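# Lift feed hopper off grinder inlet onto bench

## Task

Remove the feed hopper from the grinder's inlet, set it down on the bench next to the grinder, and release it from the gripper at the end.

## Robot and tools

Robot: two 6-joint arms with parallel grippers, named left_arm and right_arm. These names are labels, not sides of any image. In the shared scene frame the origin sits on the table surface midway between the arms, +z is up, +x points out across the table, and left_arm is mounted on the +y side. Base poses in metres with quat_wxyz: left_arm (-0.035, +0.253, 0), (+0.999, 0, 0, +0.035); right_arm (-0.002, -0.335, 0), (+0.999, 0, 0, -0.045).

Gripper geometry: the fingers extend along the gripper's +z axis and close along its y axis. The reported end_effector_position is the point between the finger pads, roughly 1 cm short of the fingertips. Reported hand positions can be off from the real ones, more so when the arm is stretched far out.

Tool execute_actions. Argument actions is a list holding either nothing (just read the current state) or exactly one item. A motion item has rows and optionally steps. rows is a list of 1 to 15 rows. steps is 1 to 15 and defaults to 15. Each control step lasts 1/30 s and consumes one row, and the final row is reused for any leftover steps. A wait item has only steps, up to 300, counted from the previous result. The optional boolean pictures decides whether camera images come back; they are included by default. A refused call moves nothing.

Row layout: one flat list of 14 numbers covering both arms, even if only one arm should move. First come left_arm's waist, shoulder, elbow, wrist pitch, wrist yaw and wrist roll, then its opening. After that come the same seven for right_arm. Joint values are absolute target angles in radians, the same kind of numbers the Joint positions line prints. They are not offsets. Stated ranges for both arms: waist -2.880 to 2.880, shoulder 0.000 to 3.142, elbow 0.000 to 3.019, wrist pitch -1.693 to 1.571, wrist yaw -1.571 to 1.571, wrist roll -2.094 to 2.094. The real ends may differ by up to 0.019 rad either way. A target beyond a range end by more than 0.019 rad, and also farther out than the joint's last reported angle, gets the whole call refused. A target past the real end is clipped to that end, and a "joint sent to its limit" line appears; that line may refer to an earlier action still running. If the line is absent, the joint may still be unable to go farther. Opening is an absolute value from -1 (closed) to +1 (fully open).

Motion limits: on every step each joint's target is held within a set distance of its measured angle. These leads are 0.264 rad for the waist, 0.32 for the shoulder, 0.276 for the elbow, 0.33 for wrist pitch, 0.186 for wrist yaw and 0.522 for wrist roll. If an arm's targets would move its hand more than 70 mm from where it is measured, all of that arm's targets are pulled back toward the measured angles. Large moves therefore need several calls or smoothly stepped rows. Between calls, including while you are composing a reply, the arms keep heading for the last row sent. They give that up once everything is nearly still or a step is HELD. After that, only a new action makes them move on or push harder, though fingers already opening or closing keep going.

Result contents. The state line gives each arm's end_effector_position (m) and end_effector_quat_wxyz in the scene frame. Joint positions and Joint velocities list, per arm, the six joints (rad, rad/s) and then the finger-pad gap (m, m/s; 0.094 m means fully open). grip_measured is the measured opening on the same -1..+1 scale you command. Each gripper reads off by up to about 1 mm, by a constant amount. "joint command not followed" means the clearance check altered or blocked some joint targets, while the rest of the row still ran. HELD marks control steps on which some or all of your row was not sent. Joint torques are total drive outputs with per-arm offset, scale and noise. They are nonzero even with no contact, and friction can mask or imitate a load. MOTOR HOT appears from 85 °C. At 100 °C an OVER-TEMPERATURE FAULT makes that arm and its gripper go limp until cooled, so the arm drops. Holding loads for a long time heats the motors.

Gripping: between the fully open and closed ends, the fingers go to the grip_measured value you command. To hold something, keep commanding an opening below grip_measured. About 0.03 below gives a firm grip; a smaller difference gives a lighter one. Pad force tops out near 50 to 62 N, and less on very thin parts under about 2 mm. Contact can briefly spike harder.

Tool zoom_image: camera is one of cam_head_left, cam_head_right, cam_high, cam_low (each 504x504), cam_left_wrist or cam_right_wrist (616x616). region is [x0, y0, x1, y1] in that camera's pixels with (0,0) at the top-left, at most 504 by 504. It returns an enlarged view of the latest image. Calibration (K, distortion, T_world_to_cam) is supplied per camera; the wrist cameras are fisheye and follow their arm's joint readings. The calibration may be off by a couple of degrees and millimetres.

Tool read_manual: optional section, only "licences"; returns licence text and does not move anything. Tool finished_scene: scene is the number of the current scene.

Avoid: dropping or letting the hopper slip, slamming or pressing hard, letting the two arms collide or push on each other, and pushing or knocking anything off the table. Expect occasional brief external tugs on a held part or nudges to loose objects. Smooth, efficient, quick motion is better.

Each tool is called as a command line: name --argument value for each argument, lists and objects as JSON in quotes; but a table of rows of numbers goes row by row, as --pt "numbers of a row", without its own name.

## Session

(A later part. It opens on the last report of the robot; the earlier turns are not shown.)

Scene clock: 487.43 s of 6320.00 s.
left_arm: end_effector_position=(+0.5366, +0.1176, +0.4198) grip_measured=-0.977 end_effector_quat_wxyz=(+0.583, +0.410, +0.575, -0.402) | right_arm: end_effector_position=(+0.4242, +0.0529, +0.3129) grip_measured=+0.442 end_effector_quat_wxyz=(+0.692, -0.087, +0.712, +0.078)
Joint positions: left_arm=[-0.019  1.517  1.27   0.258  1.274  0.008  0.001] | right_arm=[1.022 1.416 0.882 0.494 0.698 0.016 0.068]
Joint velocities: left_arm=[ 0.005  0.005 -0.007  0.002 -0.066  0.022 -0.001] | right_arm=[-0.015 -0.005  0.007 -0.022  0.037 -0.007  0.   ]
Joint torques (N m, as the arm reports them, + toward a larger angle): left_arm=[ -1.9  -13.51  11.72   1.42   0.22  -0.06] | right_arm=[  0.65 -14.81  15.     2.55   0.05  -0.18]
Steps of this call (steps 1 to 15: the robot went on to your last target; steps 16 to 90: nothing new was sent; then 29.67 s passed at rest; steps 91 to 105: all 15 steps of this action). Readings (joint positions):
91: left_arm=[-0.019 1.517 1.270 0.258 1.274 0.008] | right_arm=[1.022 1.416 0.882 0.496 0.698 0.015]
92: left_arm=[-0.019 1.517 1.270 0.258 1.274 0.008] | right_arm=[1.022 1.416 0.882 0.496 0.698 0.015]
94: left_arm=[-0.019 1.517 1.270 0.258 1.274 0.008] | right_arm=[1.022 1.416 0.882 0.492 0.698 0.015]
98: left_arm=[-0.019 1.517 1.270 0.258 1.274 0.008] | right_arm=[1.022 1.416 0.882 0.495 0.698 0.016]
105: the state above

execute_actions --actions '[{"rows": [[-0.022,1.505,1.31,0.262,1.2785,0,-1, 1.021,1.374,0.966,0.515,0.699,0.0,0.405],[-0.022,1.495,1.325,0.266,1.2785,0,-1, 1.021,1.374,0.966,0.515,0.699,-0.01,0.405],[-0.022,1.485,1.34,0.270,1.2785,0,-1, 1.021,1.374,0.966,0.515,0.699,-0.02,0.405],[-0.022,1.475,1.35,0.273,1.2785,0,-1, 1.021,1.374,0.966,0.515,0.699,-0.03,0.405],[-0.022,1.470,1.356,0.273,1.2785,0,-1, 1.021,1.374,0.966,0.510,0.699,-0.04,0.405],[-0.022,1.470,1.356,0.273,1.2785,0,-1, 1.021,1.374,0.966,0.500,0.699,-0.05,0.405],[-0.022,1.470,1.356,0.273,1.2785,0,-1, 1.021,1.374,0.966,0.490,0.699,-0.06,0.405],[-0.022,1.470,1.356,0.273,1.2785,0,-1, 1.021,1.374,0.966,0.500,0.699,-0.05,0.405],[-0.022,1.470,1.356,0.273,1.2785,0,-1, 1.021,1.374,0.966,0.510,0.699,-0.04,0.405],[-0.022,1.470,1.356,0.273,1.2785,0,-1, 1.021,1.374,0.966,0.520,0.699,-0.03,0.405],[-0.022,1.470,1.356,0.273,1.2785,0,-1, 1.021,1.374,0.966,0.530,0.699,-0.02,0.405],[-0.022,1.470,1.356,0.273,1.2785,0,-1, 1.021,1.374,0.966,0.520,0.699,-0.03,0.405],[-0.022,1.470,1.356,0.273,1.2785,0,-1, 1.021,1.374,0.966,0.510,0.699,-0.04,0.405],[-0.022,1.470,1.356,0.273,1.2785,0,-1, 1.021,1.374,0.966,0.500,0.699,-0.05,0.405],[-0.022,1.470,1.356,0.273,1.2785,0,-1, 1.021,1.374,0.966,0.505,0.699,-0.04,0.405]], "steps": 15}]' --pictures false

Scene clock: 496.90 s of 6320.00 s.
left_arm: end_effector_position=(+0.5369, +0.1177, +0.4215) grip_measured=-0.977 end_effector_quat_wxyz=(+0.584, +0.411, +0.574, -0.401) | right_arm: end_effector_position=(+0.4241, +0.0528, +0.3127) grip_measured=+0.440 end_effector_quat_wxyz=(+0.692, -0.089, +0.712, +0.076)
Joint positions: left_arm=[-0.019  1.517  1.273  0.258  1.274  0.008  0.001] | right_arm=[1.022 1.415 0.882 0.492 0.698 0.011 0.068]
Joint velocities: left_arm=[-0.015 -0.005 -0.007 -0.002 -0.022  0.022 -0.001] | right_arm=[-0.005  0.005  0.017 -0.002 -0.007  0.022  0.   ]
Joint torques (N m, as the arm reports them, + toward a larger angle): left_arm=[ -1.86 -16.15  18.68   2.09   0.23  -0.07] | right_arm=[  0.4  -15.44  15.01   2.33  -0.07  -0.58]
Steps of this call (steps 1 to 15: the robot went on to your last target; steps 16 to 90: nothing new was sent; then 5.97 s passed at rest; steps 91 to 105: all 15 steps of this action). Readings (joint positions):
91: left_arm=[-0.019 1.517 1.270 0.258 1.274 0.008] | right_arm=[1.022 1.416 0.882 0.494 0.698 0.016]
92: left_arm=[-0.019 1.517 1.270 0.258 1.274 0.008] | right_arm=[1.022 1.416 0.882 0.494 0.698 0.016]
94: left_arm=[-0.019 1.517 1.271 0.258 1.274 0.008] | right_arm=[1.022 1.416 0.882 0.494 0.698 0.015]
98: left_arm=[-0.019 1.517 1.273 0.258 1.274 0.008] | right_arm=[1.022 1.415 0.882 0.492 0.698 0.011]
105: the state above

execute_actions --actions '[{"rows": [[-0.022,1.470,1.350,0.280,1.2785,0,-1, 1.021,1.374,0.966,0.503,0.699,-0.045,0.405],[-0.022,1.470,1.346,0.286,1.2785,0,-1, 1.021,1.374,0.966,0.502,0.699,-0.05,0.405],[-0.022,1.470,1.343,0.292,1.2785,0,-1, 1.021,1.374,0.966,0.501,0.699,-0.055,0.405],[-0.022,1.470,1.343,0.298,1.2785,0,-1, 1.021,1.374,0.966,0.500,0.699,-0.06,0.405],[-0.022,1.470,1.343,0.304,1.2785,0,-1, 1.021,1.374,0.966,0.500,0.699,-0.065,0.405],[-0.022,1.470,1.343,0.310,1.2785,0,-1, 1.021,1.374,0.966,0.500,0.699,-0.07,0.405],[-0.022,1.470,1.343,0.316,1.2785,0,-1, 1.021,1.374,0.966,0.500,0.699,-0.07,0.405],[-0.022,1.470,1.343,0.322,1.2785,0,-1, 1.021,1.374,0.966,0.500,0.699,-0.07,0.405],[-0.022,1.470,1.343,0.328,1.2785,0,-1, 1.021,1.374,0.966,0.495,0.699,-0.08,0.405],[-0.022,1.470,1.343,0.328,1.2785,0,-1, 1.021,1.374,0.966,0.490,0.699,-0.09,0.405],[-0.022,1.470,1.343,0.328,1.2785,0,-1, 1.021,1.374,0.966,0.495,0.699,-0.08,0.405],[-0.022,1.470,1.343,0.328,1.2785,0,-1, 1.021,1.374,0.966,0.505,0.699,-0.065,0.405],[-0.022,1.470,1.343,0.328,1.2785,0,-1, 1.021,1.374,0.966,0.512,0.699,-0.055,0.405],[-0.022,1.470,1.343,0.328,1.2785,0,-1, 1.021,1.374,0.966,0.505,0.699,-0.065,0.405],[-0.022,1.470,1.343,0.328,1.2785,0,-1, 1.021,1.374,0.966,0.500,0.699,-0.07,0.405]], "steps": 15}]' --pictures true

Scene clock: 528.50 s of 6320.00 s.
left_arm: end_effector_position=(+0.5379, +0.1203, +0.4259) grip_measured=-0.977 end_effector_quat_wxyz=(+0.595, +0.416, +0.565, -0.391) | right_arm: end_effector_position=(+0.4240, +0.0527, +0.3128) grip_measured=+0.437 end_effector_quat_wxyz=(+0.692, -0.093, +0.712, +0.071)
Joint positions: left_arm=[-0.014  1.517  1.273  0.293  1.271  0.008  0.001] | right_arm=[ 1.022  1.414  0.882  0.491  0.699 -0.001  0.068]
Joint velocities: left_arm=[-0.005 -0.015 -0.022 -0.002 -0.007  0.037 -0.001] | right_arm=[-0.015 -0.005 -0.002 -0.012  0.037  0.037 -0.001]
Joint torques (N m, as the arm reports them, + toward a larger angle): left_arm=[ -2.34 -16.14  17.51   3.17   0.32  -0.07] | right_arm=[  0.06 -14.31  15.34   2.01   0.01  -0.76]
Steps of this call (steps 1 to 15: the robot went on to your last target; steps 16 to 90: nothing new was sent; then 28.10 s passed at rest; steps 91 to 105: all 15 steps of this action). Readings (joint positions):
91: left_arm=[-0.019 1.517 1.273 0.258 1.274 0.008] | right_arm=[1.022 1.415 0.882 0.492 0.698 0.011]
92: left_arm=[-0.019 1.517 1.273 0.258 1.274 0.008] | right_arm=[1.022 1.415 0.882 0.492 0.698 0.011]
94: left_arm=[-0.019 1.517 1.273 0.261 1.274 0.008] | right_arm=[1.022 1.415 0.882 0.492 0.698 0.011]
98: left_arm=[-0.017 1.517 1.273 0.277 1.272 0.008] | right_arm=[1.022 1.415 0.882 0.492 0.699 0.008]
105: the state above
camera_calibration (this result's frames):
cam_left_wrist: T_world_to_cam=[[-0.932504, -0.356289, -0.0591141, 0.572949], [-0.161435, 0.557616, -0.81425, 0.372858], [0.323071, -0.749748, -0.577497, 0.28603], [0, 0, 0, 1]] pos_world=[0.502061, 0.210674, 0.50265]
cam_right_wrist: T_world_to_cam=[[0.221076, -0.975082, 0.0184509, -0.0501567], [-0.591355, -0.149072, -0.792513, 0.50762], [0.775515, 0.164295, -0.609576, -0.024543], [0, 0, 0, 1]] pos_world=[0.330305, 0.0307971, 0.38826]

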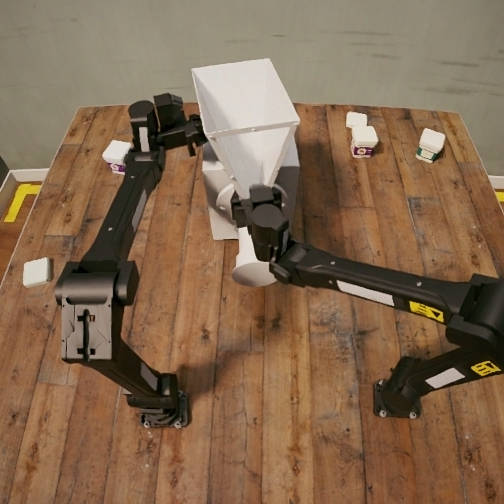

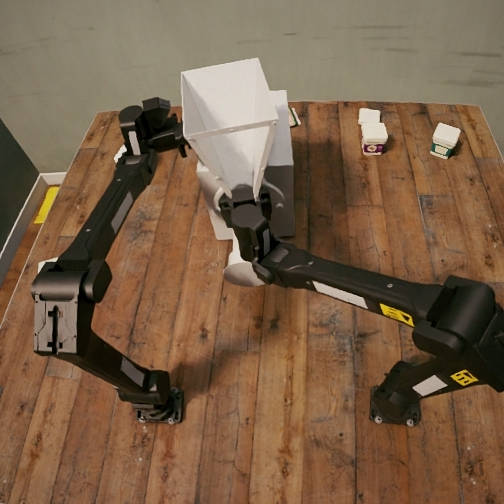

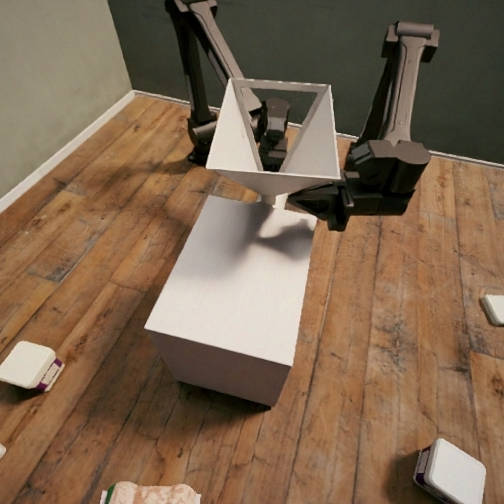

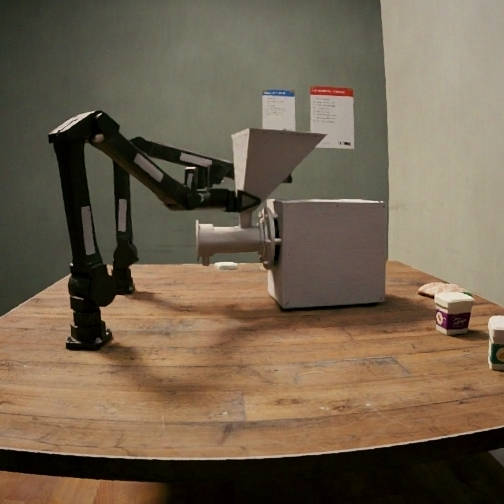

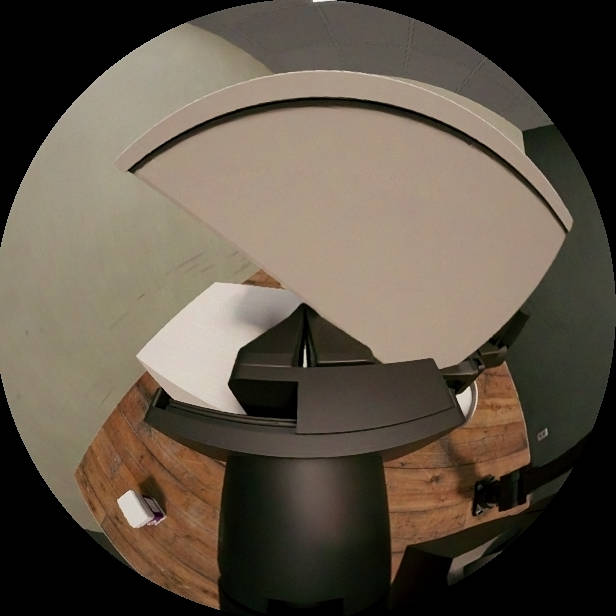

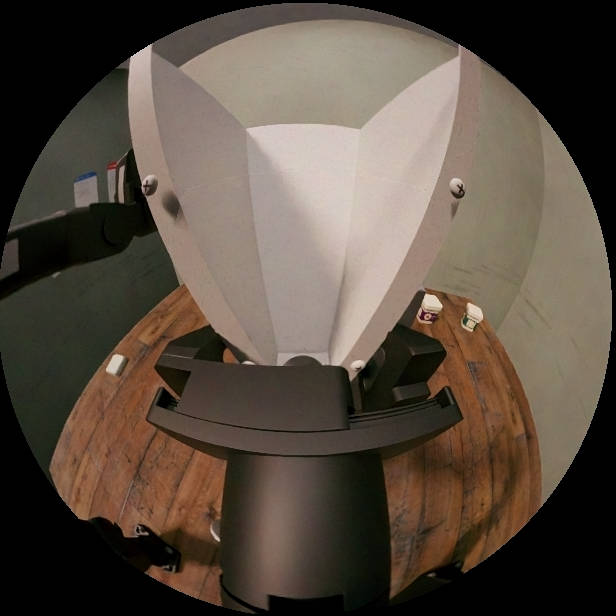

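execute_actions --actions '[{"rows": [[-0.01,1.51,1.31,0.295,1.2785,0,-1, 1.021,1.405,0.93,0.50,0.699,-0.02,0.405],[0.0,1.517,1.295,0.295,1.2785,0,-1, 1.021,1.414,0.91,0.50,0.699,0.0,0.405],[0.02,1.517,1.295,0.295,1.2785,0,-1, 1.021,1.414,0.91,0.50,0.699,0.0,0.5],[0.05,1.517,1.295,0.295,1.2785,0,-1, 1.021,1.414,0.91,0.50,0.699,0.0,0.7],[0.09,1.517,1.295,0.295,1.2785,0,-1, 1.021,1.414,0.91,0.51,0.699,0.0,1],[0.13,1.517,1.295,0.295,1.2785,0,-1, 1.021,1.414,0.91,0.52,0.699,0.0,1],[0.17,1.517,1.295,0.295,1.2785,0,-1, 1.035,1.39,0.87,0.53,0.715,0.0,1],[0.21,1.517,1.295,0.295,1.2785,0,-1, 1.055,1.37,0.85,0.535,0.733,0.0,1],[0.25,1.517,1.295,0.295,1.2785,0,-1, 1.075,1.35,0.83,0.535,0.751,0.0,1],[0.28,1.517,1.295,0.295,1.2785,0,-1, 1.095,1.33,0.81,0.535,0.77,0.0,1],[0.30,1.517,1.295,0.295,1.2785,0,-1, 1.115,1.31,0.79,0.535,0.79,0.0,1],[0.30,1.517,1.295,0.295,1.2785,0,-1, 1.135,1.29,0.77,0.535,0.81,0.0,1],[0.30,1.517,1.295,0.295,1.2785,0,-1, 1.16,1.26,0.745,0.53,0.835,0.0,1],[0.30,1.517,1.295,0.295,1.2785,0,-1, 1.19,1.225,0.715,0.525,0.865,0.0,1],[0.30,1.517,1.295,0.295,1.2785,0,-1, 1.22,1.19,0.69,0.52,0.90,0.0,1]], "steps": 15}]' --pictures false

execute_actions --actions '[{"rows": [[0.30,1.27,1.95,-1.46,-0.138,-0.546,0.2, 1.262,0.93,0.59,0.37,1.15,0.0,1]], "steps": 15}]' --pictures false

Scene clock: 589.33 s of 6320.00 s.
left_arm: end_effector_position=(+0.5504, +0.3097, +0.4240) grip_measured=-0.977 end_effector_quat_wxyz=(+0.649, +0.321, +0.625, -0.292) | right_arm: end_effector_position=(+0.3525, +0.0282, +0.3115) grip_measured=+1.000 end_effector_quat_wxyz=(+0.699, -0.074, +0.709, +0.062)
Joint positions: left_arm=[0.31  1.52  1.273 0.293 1.277 0.008 0.001] | right_arm=[1.15  1.276 0.736 0.515 0.868 0.004 0.094]
Joint velocities: left_arm=[ 0.718  0.015  0.002  0.022 -0.022  0.007  0.   ] | right_arm=[ 0.923 -0.923 -0.725 -0.002  0.74  -0.037  0.   ]
Joint torques (N m, as the arm reports them, + toward a larger angle): left_arm=[ -6.84 -13.25  12.87   1.49   0.07  -0.07] | right_arm=[  1.69 -11.16   8.59   1.78   0.07  -0.01]
Steps of this call (steps 1 to 15: the robot went on to your last target; steps 16 to 90: nothing new was sent; then 57.33 s passed at rest; steps 91 to 105: all 15 steps of this action). Readings (joint positions):
91: left_arm=[-0.014 1.519 1.273 0.293 1.271 0.008] | right_arm=[1.022 1.414 0.882 0.491 0.699 0.001]
92: left_arm=[-0.013 1.520 1.273 0.293 1.271 0.008] | right_arm=[1.022 1.415 0.882 0.491 0.699 0.003]
94: left_arm=[-0.007 1.520 1.273 0.293 1.276 0.008] | right_arm=[1.022 1.415 0.882 0.491 0.699 0.004]
98: left_arm=[0.067 1.520 1.273 0.293 1.277 0.008] | right_arm=[1.023 1.412 0.876 0.506 0.716 0.004]
105: the state above

Scene clock: 589.83 s of 6320.00 s.
left_arm: end_effector_position=(+0.5460, +0.3743, +0.5247) grip_measured=+0.198 end_effector_quat_wxyz=(+0.611, -0.041, +0.747, -0.259) | right_arm: end_effector_position=(+0.2798, -0.0710, +0.3537) grip_measured=+1.000 end_effector_quat_wxyz=(+0.713, +0.007, +0.701, +0.024)
Joint positions: left_arm=[ 0.333  1.348  1.46  -0.275  0.742 -0.344  0.056] | right_arm=[1.262 0.922 0.586 0.379 1.149 0.004 0.094]
Joint velocities: left_arm=[-0.073 -0.288  0.755 -1.482 -1.179 -0.491  0.   ] | right_arm=[ 0.015  0.132  0.002 -0.022 -0.037  0.095  0.   ]
Joint torques (N m, as the arm reports them, + toward a larger angle): left_arm=[ -2.17 -11.67  17.17   1.96   0.21  -0.08] | right_arm=[ 0.18 -2.68  9.48  1.36 -0.03  0.01]
Steps of this call (steps 1 to 15: all 15 steps of this action). Readings (joint positions):
1: left_arm=[0.330 1.516 1.275 0.274 1.251 -0.014] | right_arm=[1.181 1.236 0.709 0.498 0.924 0.004]
2: left_arm=[0.343 1.511 1.278 0.240 1.219 -0.043] | right_arm=[1.210 1.184 0.677 0.466 0.988 0.004]
4: left_arm=[0.350 1.491 1.287 0.174 1.158 -0.098] | right_arm=[1.251 1.058 0.617 0.415 1.108 0.004]
8: left_arm=[0.345 1.437 1.323 0.033 1.028 -0.198] | right_arm=[1.262 0.888 0.586 0.388 1.149 0.004]
15: the state above

Now swing the right arm out.

execute_actions --actions '[{"rows": [[0.30,1.27,1.95,-1.46,-0.138,-0.546,0.2, 0.15,0.93,0.7,0.2,1.0,0.0,0.2]], "steps": 15}]' --pictures false

execute_actions --actions '[{"rows": [[0.30,1.27,1.95,-1.46,-0.138,-0.546,0.2, 0.15,1.48,2.16,-1.45,0.031,0.448,0.2]], "steps": 15}]' --pictures false

execute_actions --actions '[{"steps": 45}]'

Scene clock: 596.23 s of 6320.00 s.
left_arm: end_effector_position=(+0.3727, +0.4420, +0.5658) grip_measured=+0.198 end_effector_quat_wxyz=(+0.376, -0.433, +0.819, +0.034) | right_arm: end_effector_position=(+0.4015, -0.3931, +0.3483) grip_measured=+0.203 end_effector_quat_wxyz=(+0.629, +0.253, +0.677, -0.285)
Joint positions: left_arm=[ 0.313  1.27   1.916 -1.452 -0.135 -0.536  0.056] | right_arm=[0.31  0.928 0.631 0.213 1.002 0.004 0.057]
Joint velocities: left_arm=[-0.005 -0.005  0.002  0.002  0.051 -0.051 -0.   ] | right_arm=[-2.037 -0.005 -0.012 -0.032 -0.066 -0.066 -0.001]
Joint torques (N m, as the arm reports them, + toward a larger angle): left_arm=[-2.71 -8.68 12.86  1.1  -0.23 -0.07] | right_arm=[ 0.59 -2.91 13.82  1.27 -0.01 -0.04]
Steps of this call (steps 1 to 45: the robot went on to your last target; steps 46 to 90: nothing new was sent; then 2.90 s passed at rest; steps 91 to 105: all 15 steps of this action). Readings (joint positions):
91: left_arm=[0.313 1.270 1.916 -1.452 -0.135 -0.536] | right_arm=[1.244 0.926 0.591 0.351 1.091 0.004]
92: left_arm=[0.313 1.270 1.916 -1.452 -0.135 -0.536] | right_arm=[1.200 0.926 0.600 0.308 1.045 0.004]
94: left_arm=[0.313 1.270 1.916 -1.452 -0.135 -0.536] | right_arm=[1.075 0.928 0.616 0.259 1.014 0.004]
98: left_arm=[0.313 1.270 1.916 -1.452 -0.135 -0.536] | right_arm=[0.799 0.928 0.630 0.225 1.004 0.004]
105: the state above

Scene clock: 596.73 s of 6320.00 s.
left_arm: end_effector_position=(+0.3727, +0.4420, +0.5658) grip_measured=+0.198 end_effector_quat_wxyz=(+0.376, -0.433, +0.819, +0.034) | right_arm: end_effector_position=(+0.5758, -0.3140, +0.2290) grip_measured=+0.203 end_effector_quat_wxyz=(+0.257, +0.167, +0.952, +0.019)
Joint positions: left_arm=[ 0.313  1.27   1.916 -1.452 -0.135 -0.536  0.056] | right_arm=[ 0.149  1.548  1.368 -0.876  0.078  0.386  0.056]
Joint velocities: left_arm=[-0.015  0.005 -0.002 -0.007 -0.037  0.037  0.001] | right_arm=[-0.015 -0.103  0.808 -1.639 -0.344  0.125  0.001]
Joint torques (N m, as the arm reports them, + toward a larger angle): left_arm=[-2.72 -8.64 12.84  1.09 -0.22 -0.07] | right_arm=[  0.91 -16.1   14.56   1.7   -0.09   0.07]
Steps of this call (steps 1 to 15: all 15 steps of this action). Readings (joint positions):
1: left_arm=[0.313 1.270 1.916 -1.452 -0.135 -0.536] | right_arm=[0.248 0.940 0.644 0.175 0.961 0.045]
2: left_arm=[0.313 1.270 1.916 -1.452 -0.135 -0.536] | right_arm=[0.203 0.971 0.679 0.107 0.905 0.094]
4: left_arm=[0.313 1.270 1.916 -1.452 -0.135 -0.536] | right_arm=[0.159 1.079 0.776 -0.026 0.789 0.175]
8: left_arm=[0.313 1.270 1.916 -1.452 -0.135 -0.536] | right_arm=[0.149 1.338 1.009 -0.326 0.506 0.295]
15: the state above

Scene clock: 598.23 s of 6320.00 s.
left_arm: end_effector_position=(+0.3727, +0.4420, +0.5658) grip_measured=+0.198 end_effector_quat_wxyz=(+0.376, -0.433, +0.819, +0.034) | right_arm: end_effector_position=(+0.5233, -0.3098, +0.5781) grip_measured=+0.203 end_effector_quat_wxyz=(+0.380, +0.180, +0.904, +0.079)
Joint positions: left_arm=[ 0.313  1.27   1.916 -1.452 -0.135 -0.536  0.056] | right_arm=[ 0.149  1.465  2.131 -1.44   0.036  0.437  0.056]
Joint velocities: left_arm=[-0.005  0.015 -0.007 -0.017 -0.051 -0.022 -0.   ] | right_arm=[ 0.005 -0.005 -0.007 -0.022 -0.007 -0.007 -0.   ]
Joint torques (N m, as the arm reports them, + toward a larger angle): left_arm=[-2.74 -8.67 12.83  1.11 -0.22 -0.07] | right_arm=[ 0.25 -8.02 10.16  1.42 -0.11  0.1 ]
Steps of this call (steps 1 to 45: the robot went on to your last target). Readings (joint positions):
1: left_arm=[0.313 1.270 1.916 -1.452 -0.135 -0.536] | right_arm=[0.149 1.545 1.397 -0.930 0.067 0.390]
2: left_arm=[0.313 1.270 1.916 -1.452 -0.135 -0.536] | right_arm=[0.149 1.543 1.427 -0.985 0.059 0.394]
4: left_arm=[0.313 1.270 1.916 -1.452 -0.135 -0.536] | right_arm=[0.149 1.538 1.490 -1.094 0.049 0.400]
8: left_arm=[0.313 1.270 1.916 -1.452 -0.135 -0.536] | right_arm=[0.149 1.528 1.619 -1.281 0.042 0.410]
45: the state above
All arms were judged still, so your last target was given up. Only a new action makes them travel on or press farther. Fingers that are still opening or closing keep moving.
camera_calibration (this result's frames):
cam_left_wrist: T_world_to_cam=[[0.737473, -0.623114, 0.260506, -0.14347], [-0.6219, -0.776956, -0.0978791, 0.636879], [0.263391, -0.0898255, -0.960498, 0.608642], [0, 0, 0, 1]] pos_world=[0.341569, 0.460101, 0.684311]
cam_right_wrist: T_world_to_cam=[[-0.278651, -0.918987, -0.278958, 0.020404], [-0.939127, 0.321519, -0.121103, 0.662174], [0.200982, 0.228231, -0.952637, 0.638502], [0, 0, 0, 1]] pos_world=[0.499223, -0.339876, 0.694143]

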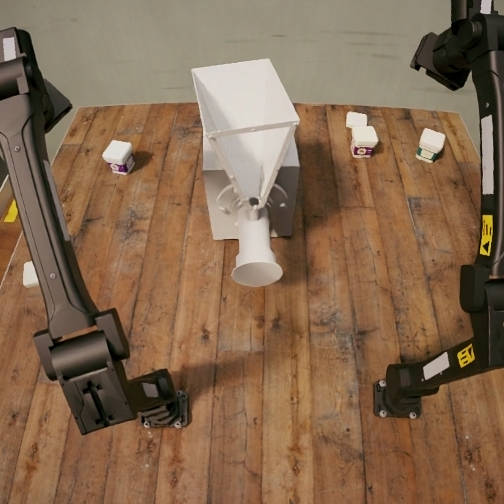

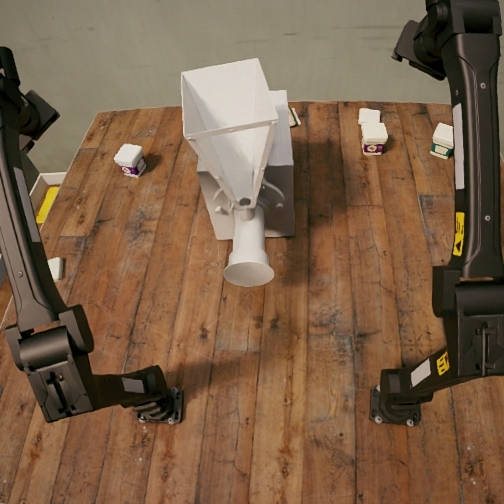

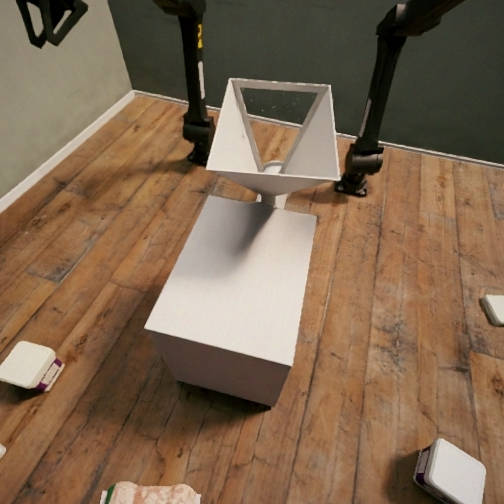

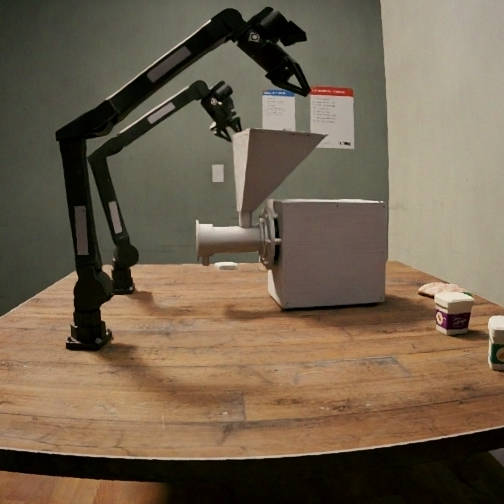

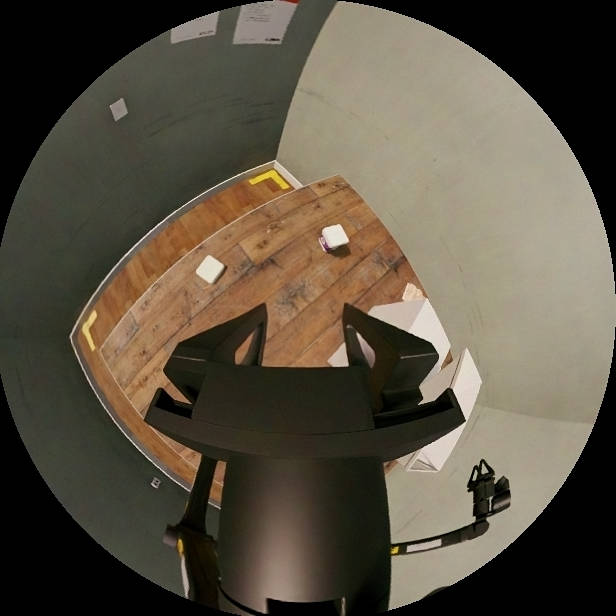

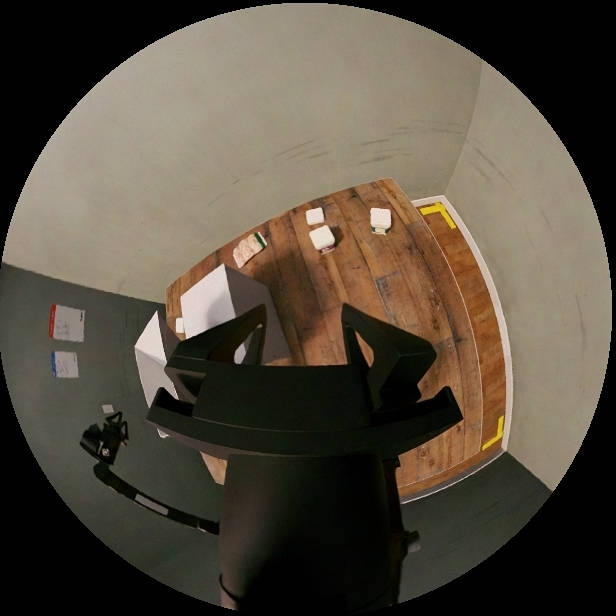

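execute_actions --actions '[{"rows": [[0.29,1.27,1.95,-1.47,-0.138,-0.552,0.2, 0.17,1.49,2.16,-1.46,0.031,0.455,0.2],[0.26,1.27,1.95,-1.47,-0.138,-0.552,0.2, 0.195,1.49,2.16,-1.46,0.031,0.455,0.2],[0.22,1.27,1.95,-1.47,-0.138,-0.552,0.2, 0.225,1.49,2.16,-1.46,0.031,0.455,0.2],[0.17,1.27,1.95,-1.47,-0.138,-0.552,0.2, 0.265,1.49,2.16,-1.46,0.031,0.455,0.2],[0.115,1.27,1.95,-1.47,-0.138,-0.552,0.2, 0.31,1.49,2.16,-1.46,0.031,0.455,0.2],[0.06,1.27,1.95,-1.47,-0.138,-0.552,0.2, 0.355,1.49,2.16,-1.46,0.031,0.455,0.2],[0.005,1.27,1.95,-1.47,-0.138,-0.552,0.2, 0.40,1.49,2.16,-1.46,0.031,0.455,0.2],[-0.05,1.27,1.95,-1.47,-0.138,-0.552,0.2, 0.445,1.49,2.16,-1.46,0.031,0.455,0.2],[-0.105,1.27,1.95,-1.47,-0.138,-0.552,0.2, 0.49,1.49,2.16,-1.46,0.031,0.455,0.2],[-0.155,1.27,1.95,-1.47,-0.138,-0.552,0.2, 0.53,1.49,2.16,-1.46,0.031,0.455,0.2],[-0.20,1.27,1.95,-1.47,-0.138,-0.552,0.2, 0.565,1.49,2.16,-1.46,0.031,0.455,0.2],[-0.24,1.27,1.95,-1.47,-0.138,-0.552,0.2, 0.595,1.49,2.16,-1.46,0.031,0.455,0.2],[-0.275,1.27,1.95,-1.47,-0.138,-0.552,0.2, 0.62,1.49,2.16,-1.46,0.031,0.455,0.2],[-0.305,1.27,1.95,-1.47,-0.138,-0.552,0.2, 0.64,1.49,2.16,-1.46,0.031,0.455,0.2],[-0.33,1.27,1.95,-1.47,-0.138,-0.552,0.2, 0.658,1.49,2.16,-1.46,0.031,0.455,0.2]], "steps": 15}]' --pictures false

execute_actions --actions '[{"rows": [[-0.345,1.27,1.95,-1.47,-0.138,-0.552,0.2, 0.67,1.49,2.16,-1.46,0.031,0.455,0.2],[-0.355,1.27,1.95,-1.47,-0.138,-0.552,0.2, 0.678,1.49,2.16,-1.46,0.031,0.455,0.2],[-0.361,1.27,1.95,-1.47,-0.138,-0.552,0.2, 0.682,1.49,2.16,-1.46,0.031,0.455,0.2]], "steps": 15}]'

Scene clock: 616.57 s of 6320.00 s.
left_arm: end_effector_position=(+0.4088, +0.1780, +0.5619) grip_measured=+0.199 end_effector_quat_wxyz=(+0.363, -0.174, +0.912, -0.077) | right_arm: end_effector_position=(+0.4578, -0.0640, +0.5658) grip_measured=+0.203 end_effector_quat_wxyz=(+0.336, -0.040, +0.927, +0.164)
Joint positions: left_arm=[-0.289  1.276  1.916 -1.46  -0.137 -0.542  0.056] | right_arm=[ 0.633  1.486  2.131 -1.449  0.031  0.445  0.057]
Joint velocities: left_arm=[-1.236  0.005 -0.007  0.007  0.022  0.022 -0.001] | right_arm=[ 0.962  0.024 -0.002 -0.012 -0.007 -0.037 -0.001]
Joint torques (N m, as the arm reports them, + toward a larger angle): left_arm=[ 0.73 -8.8  12.84  1.04 -0.15 -0.07] | right_arm=[ -3.47 -10.41  10.22   1.43  -0.07   0.11]
Steps of this call (steps 1 to 90: nothing new was sent; then 14.83 s passed at rest; steps 91 to 105: all 15 steps of this action). Readings (joint positions):
91: left_arm=[0.312 1.270 1.916 -1.453 -0.135 -0.537] | right_arm=[0.150 1.465 2.131 -1.442 0.036 0.438]
92: left_arm=[0.308 1.270 1.916 -1.456 -0.136 -0.538] | right_arm=[0.152 1.466 2.131 -1.445 0.036 0.440]
94: left_arm=[0.279 1.270 1.916 -1.460 -0.139 -0.541] | right_arm=[0.174 1.467 2.131 -1.449 0.036 0.443]
98: left_arm=[0.102 1.271 1.916 -1.460 -0.141 -0.542] | right_arm=[0.312 1.473 2.131 -1.449 0.036 0.445]
105: the state above

Scene clock: 617.07 s of 6320.00 s.
left_arm: end_effector_position=(+0.4009, +0.1410, +0.5619) grip_measured=+0.199 end_effector_quat_wxyz=(+0.359, -0.136, +0.919, -0.092) | right_arm: end_effector_position=(+0.4406, -0.0364, +0.5656) grip_measured=+0.203 end_effector_quat_wxyz=(+0.330, -0.068, +0.925, +0.175)
Joint positions: left_arm=[-0.373  1.276  1.916 -1.46  -0.136 -0.542  0.056] | right_arm=[ 0.693  1.486  2.131 -1.449  0.03   0.445  0.057]
Joint velocities: left_arm=[-0.015 -0.015  0.002 -0.012  0.051 -0.022  0.   ] | right_arm=[-0.005 -0.005 -0.002  0.002 -0.022  0.007 -0.   ]
Joint torques (N m, as the arm reports them, + toward a larger angle): left_arm=[-0.63 -9.19 12.75  1.02 -0.18 -0.07] | right_arm=[ -0.89 -11.18  10.52   1.29   0.06   0.1 ]
Steps of this call (steps 1 to 15: all 15 steps of this action). Readings (joint positions):
1: left_arm=[-0.326 1.276 1.916 -1.460 -0.136 -0.542] | right_arm=[0.660 1.486 2.131 -1.449 0.030 0.445]
2: left_arm=[-0.352 1.276 1.916 -1.460 -0.136 -0.542] | right_arm=[0.680 1.486 2.131 -1.449 0.030 0.445]
4: left_arm=[-0.377 1.276 1.916 -1.460 -0.136 -0.542] | right_arm=[0.697 1.486 2.131 -1.449 0.030 0.445]
8: left_arm=[-0.374 1.276 1.916 -1.460 -0.136 -0.542] | right_arm=[0.694 1.486 2.131 -1.449 0.030 0.445]
15: the state above
camera_calibration (this result's frames):
cam_left_wrist: T_world_to_cam=[[0.18495, -0.948518, 0.257112, -0.0814632], [-0.973467, -0.212693, -0.084401, 0.47401], [0.134742, -0.23468, -0.962689, 0.643675], [0, 0, 0, 1]] pos_world=[0.38977, 0.174607, 0.680611]
cam_right_wrist: T_world_to_cam=[[0.227774, -0.933491, -0.276973, 0.0203765], [-0.973382, -0.210866, -0.0897887, 0.473091], [0.0254127, 0.290052, -0.956673, 0.662749], [0, 0, 0, 1]] pos_world=[0.439015, -0.0734512, 0.682156]

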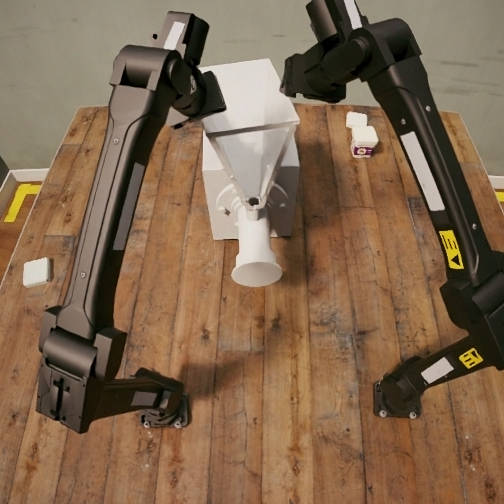

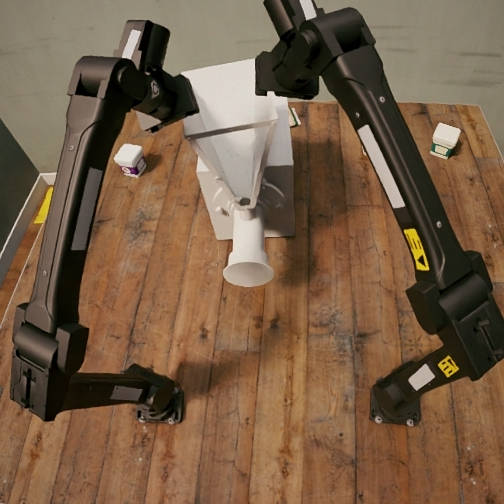

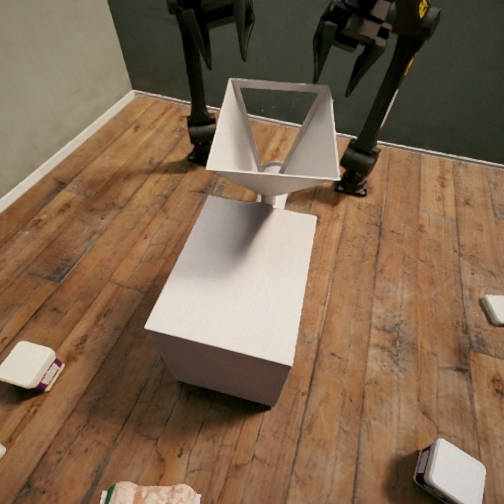

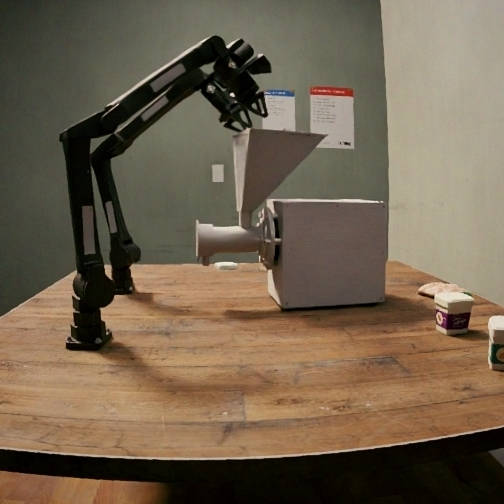

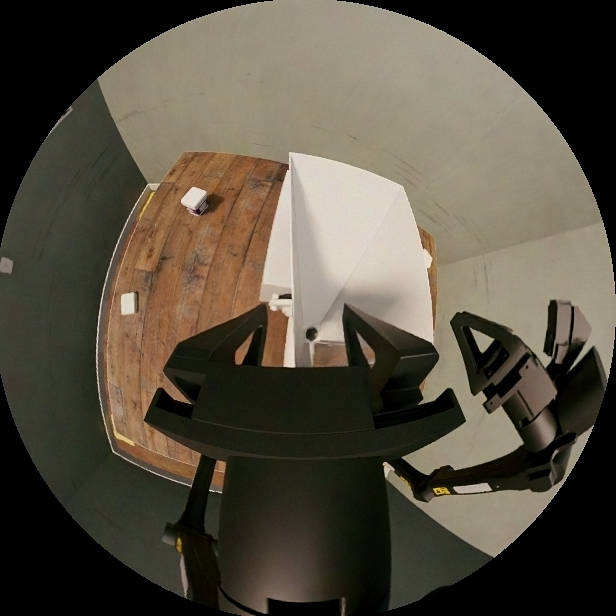

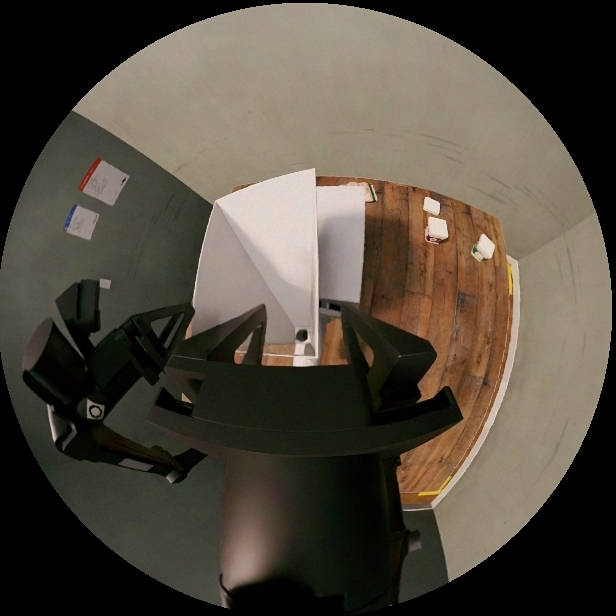

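execute_actions --actions '[{"rows": [[-0.355,1.285,1.915,-1.45,-0.135,-0.552,0.2, 0.675,1.50,2.13,-1.44,0.031,0.455,0.2],[-0.348,1.288,1.905,-1.44,-0.134,-0.552,0.2, 0.671,1.503,2.12,-1.43,0.031,0.455,0.2],[-0.342,1.291,1.895,-1.43,-0.133,-0.552,0.2, 0.668,1.506,2.11,-1.42,0.031,0.455,0.2],[-0.337,1.294,1.885,-1.42,-0.132,-0.552,0.2, 0.665,1.509,2.10,-1.41,0.031,0.455,0.2],[-0.333,1.297,1.875,-1.41,-0.130,-0.552,0.2, 0.662,1.512,2.09,-1.40,0.031,0.455,0.2],[-0.329,1.300,1.865,-1.40,-0.128,-0.552,0.2, 0.660,1.515,2.08,-1.39,0.031,0.455,0.2],[-0.326,1.302,1.855,-1.39,-0.126,-0.552,0.2, 0.659,1.518,2.07,-1.38,0.031,0.455,0.2],[-0.323,1.304,1.845,-1.38,-0.124,-0.552,0.2, 0.658,1.521,2.06,-1.37,0.031,0.455,0.2],[-0.321,1.306,1.835,-1.37,-0.122,-0.552,0.2, 0.657,1.524,2.052,-1.36,0.031,0.455,0.2],[-0.319,1.308,1.826,-1.358,-0.121,-0.552,0.2, 0.656,1.527,2.045,-1.352,0.031,0.455,0.2]], "steps": 15}]'

Scene clock: 628.03 s of 6320.00 s.
left_arm: end_effector_position=(+0.4355, +0.1507, +0.5163) grip_measured=+0.199 end_effector_quat_wxyz=(+0.341, -0.154, +0.924, -0.081) | right_arm: end_effector_position=(+0.4732, -0.0321, +0.5207) grip_measured=+0.203 end_effector_quat_wxyz=(+0.317, -0.057, +0.933, +0.162)
Joint positions: left_arm=[-0.328  1.31   1.825 -1.378 -0.125 -0.543  0.056] | right_arm=[ 0.667  1.517  2.044 -1.37   0.03   0.445  0.057]
Joint velocities: left_arm=[-0.005  0.083 -0.061  0.027  0.066 -0.007 -0.   ] | right_arm=[-0.015  0.112 -0.051  0.007 -0.051 -0.037 -0.   ]
Joint torques (N m, as the arm reports them, + toward a larger angle): left_arm=[ -0.64 -10.98  10.44   2.18  -0.02  -0.07] | right_arm=[ -1.73 -10.99   8.92   2.2    0.04   0.07]
Steps of this call (steps 1 to 15: the robot went on to your last target; steps 16 to 90: nothing new was sent; then 7.47 s passed at rest; steps 91 to 105: all 15 steps of this action). Readings (joint positions):
91: left_arm=[-0.373 1.276 1.916 -1.460 -0.136 -0.542] | right_arm=[0.693 1.486 2.131 -1.449 0.030 0.445]
92: left_arm=[-0.371 1.276 1.915 -1.460 -0.136 -0.542] | right_arm=[0.692 1.486 2.129 -1.449 0.030 0.445]
94: left_arm=[-0.365 1.276 1.907 -1.450 -0.136 -0.542] | right_arm=[0.688 1.486 2.123 -1.440 0.030 0.445]
98: left_arm=[-0.342 1.279 1.869 -1.415 -0.130 -0.542] | right_arm=[0.674 1.488 2.085 -1.405 0.030 0.445]
105: the state above
camera_calibration (this result's frames):
cam_left_wrist: T_world_to_cam=[[0.230923, -0.941557, 0.245247, -0.0819195], [-0.9676, -0.248684, -0.043667, 0.487675], [0.102104, -0.227217, -0.968477, 0.613453], [0, 0, 0, 1]] pos_world=[0.428156, 0.183532, 0.6355]
cam_right_wrist: T_world_to_cam=[[0.194124, -0.944866, -0.263712, 0.0131226], [-0.980974, -0.186304, -0.0545964, 0.487786], [0.00245555, 0.269293, -0.963055, 0.631238], [0, 0, 0, 1]] pos_world=[0.474408, -0.0667123, 0.638008]

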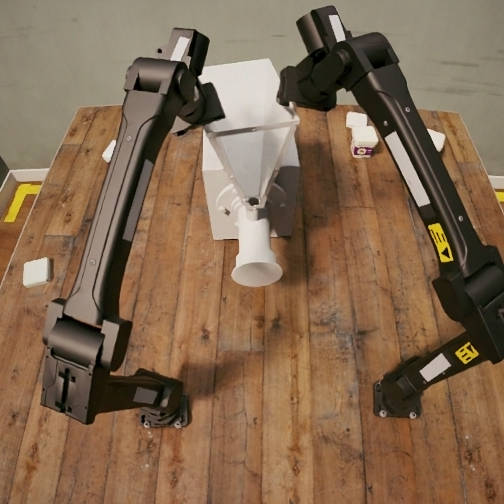

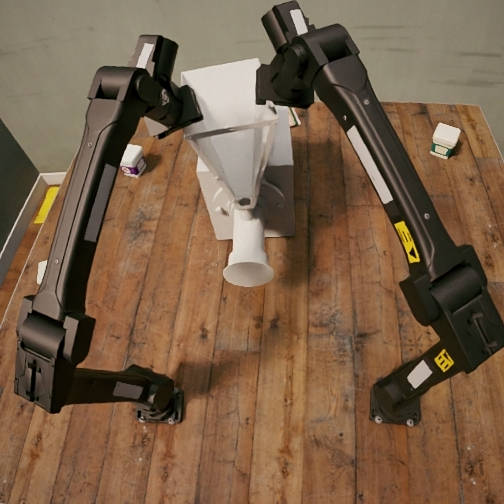

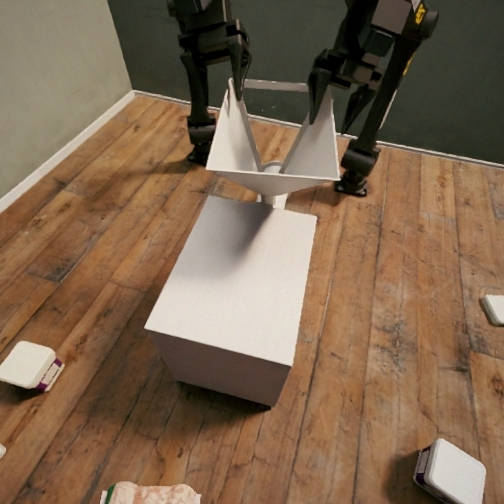

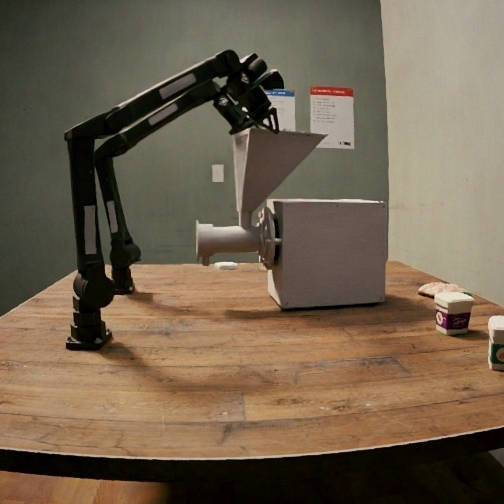

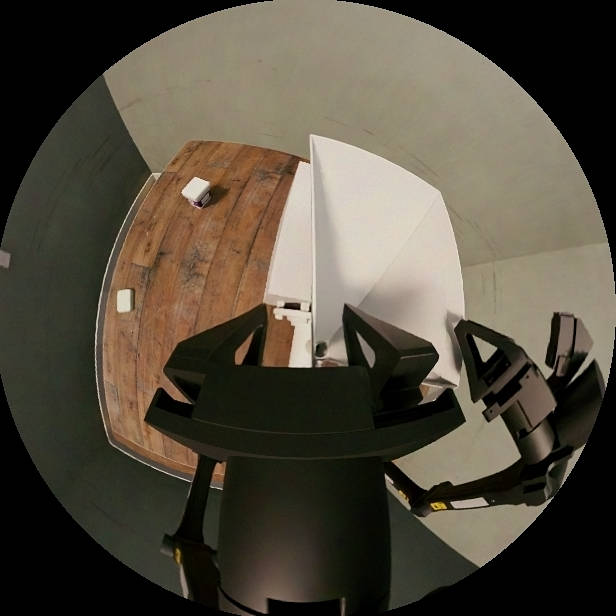

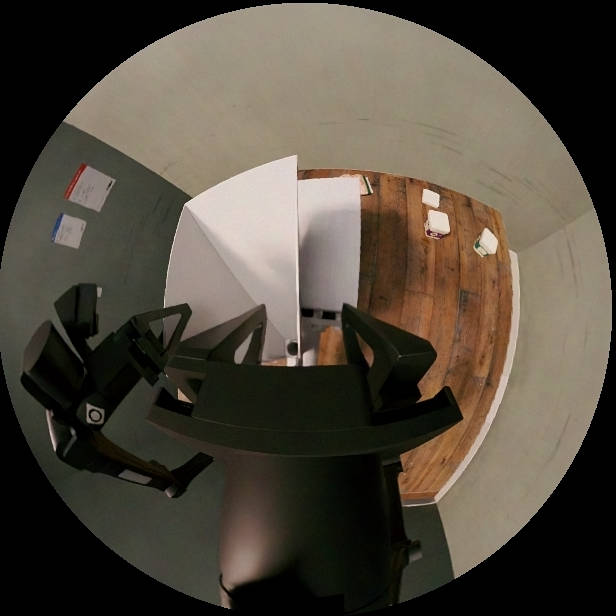

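execute_actions --actions '[]'

zoom_image --camera "cam_low" --region '[210, 70, 340, 160]'

Scene clock: 630.40 s of 6320.00 s.
left_arm: end_effector_position=(+0.4378, +0.1501, +0.5136) grip_measured=+0.199 end_effector_quat_wxyz=(+0.340, -0.154, +0.924, -0.080) | right_arm: end_effector_position=(+0.4756, -0.0306, +0.5165) grip_measured=+0.203 end_effector_quat_wxyz=(+0.314, -0.057, +0.934, +0.160)
Joint positions: left_arm=[-0.328  1.315  1.823 -1.375 -0.125 -0.543  0.056] | right_arm=[ 0.667  1.523  2.042 -1.368  0.03   0.445  0.057]
Joint velocities: left_arm=[ 0.005 -0.005 -0.022 -0.012  0.007 -0.037 -0.001] | right_arm=[-0.005 -0.005  0.012 -0.007  0.037 -0.037  0.   ]
Joint torques (N m, as the arm reports them, + toward a larger angle): left_arm=[ -0.85 -10.29  10.38   2.18   0.04  -0.07] | right_arm=[ -0.2  -11.7    9.02   2.     0.09   0.02]
Steps of this call (steps 1 to 15: the robot went on to your last target; steps 16 to 71: nothing new was sent). Readings (joint positions):
1: left_arm=[-0.328 1.313 1.824 -1.377 -0.125 -0.543] | right_arm=[0.667 1.520 2.043 -1.370 0.030 0.445]
2: left_arm=[-0.328 1.315 1.823 -1.376 -0.125 -0.543] | right_arm=[0.667 1.523 2.042 -1.370 0.030 0.445]
4: left_arm=[-0.328 1.316 1.823 -1.376 -0.125 -0.543] | right_arm=[0.667 1.523 2.042 -1.370 0.030 0.445]
8: left_arm=[-0.328 1.315 1.823 -1.375 -0.125 -0.543] | right_arm=[0.667 1.523 2.042 -1.368 0.030 0.445]
71: the state above
All arms were judged still, so your last target was given up. Only a new action makes them travel on or press farther. Fingers that are still opening or closing keep moving.
camera_calibration (this result's frames):
cam_left_wrist: T_world_to_cam=[[0.231824, -0.941795, 0.243476, -0.0818436], [-0.967755, -0.248643, -0.0403399, 0.488011], [0.0985305, -0.226274, -0.969068, 0.612273], [0, 0, 0, 1]] pos_world=[0.430921, 0.182802, 0.632948]
cam_right_wrist: T_world_to_cam=[[0.192697, -0.945795, -0.261419, 0.0124561], [-0.981254, -0.186487, -0.0486044, 0.48718], [-0.00278148, 0.265885, -0.964001, 0.629594], [0, 0, 0, 1]] pos_world=[0.477399, -0.0647658, 0.633864]

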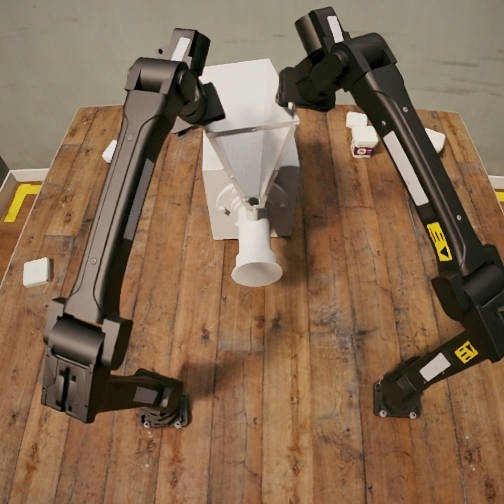

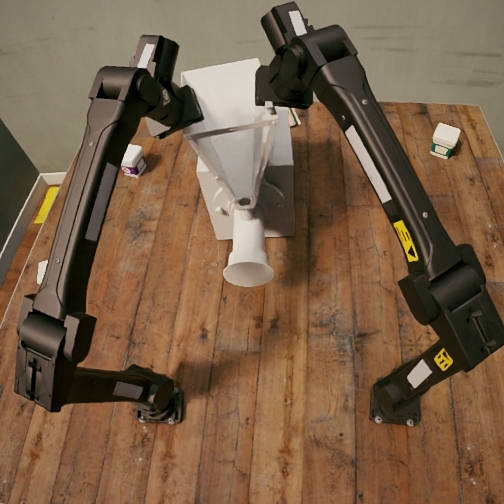

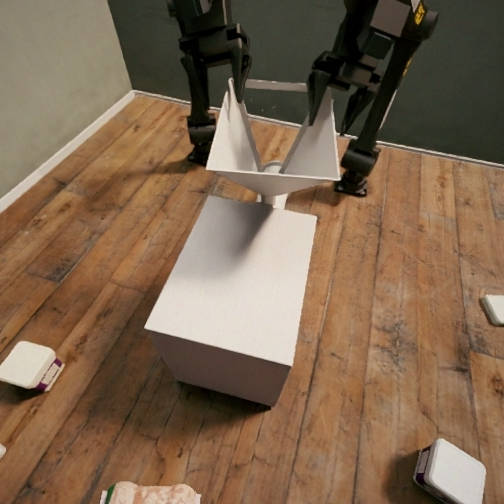

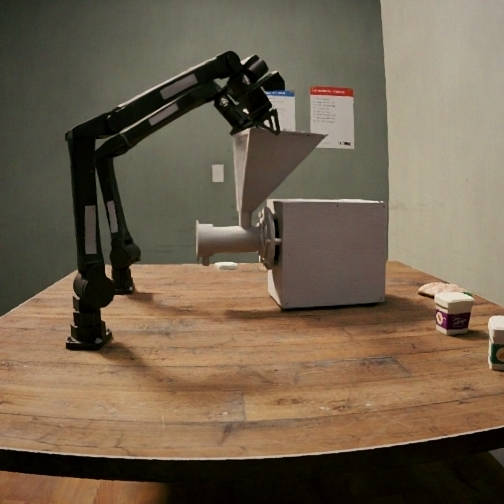

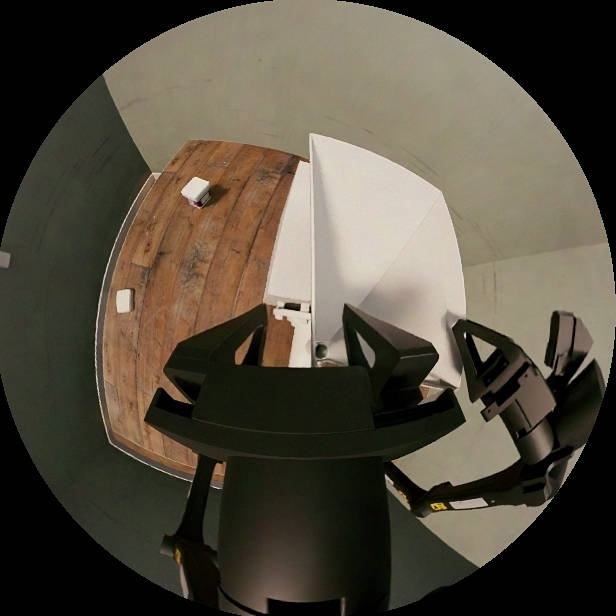

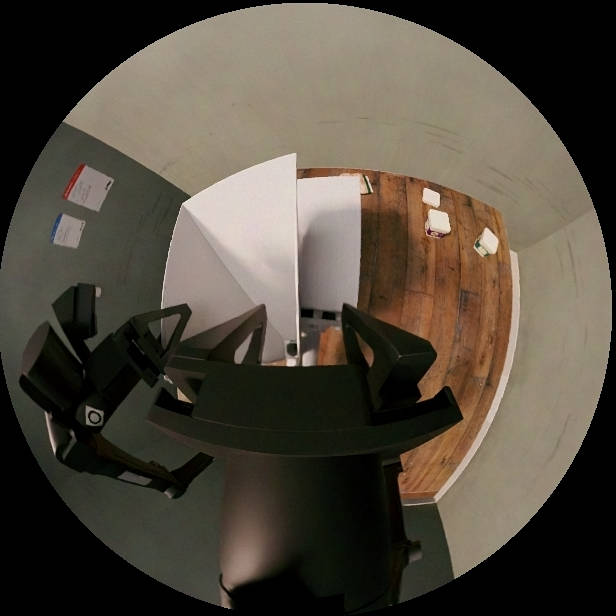

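Region (210, 70, 340, 160) of cam_low's 504x504 image, scaled by 3.877, with more detail than that image has; it fills the top 349 rows of this view, and the rest is white.

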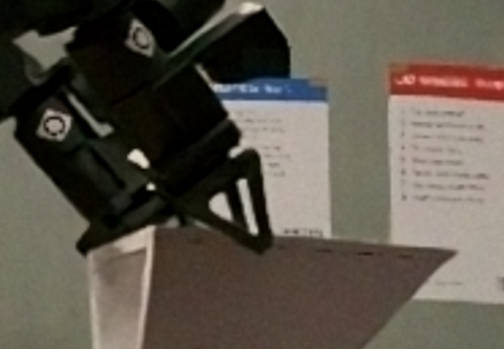

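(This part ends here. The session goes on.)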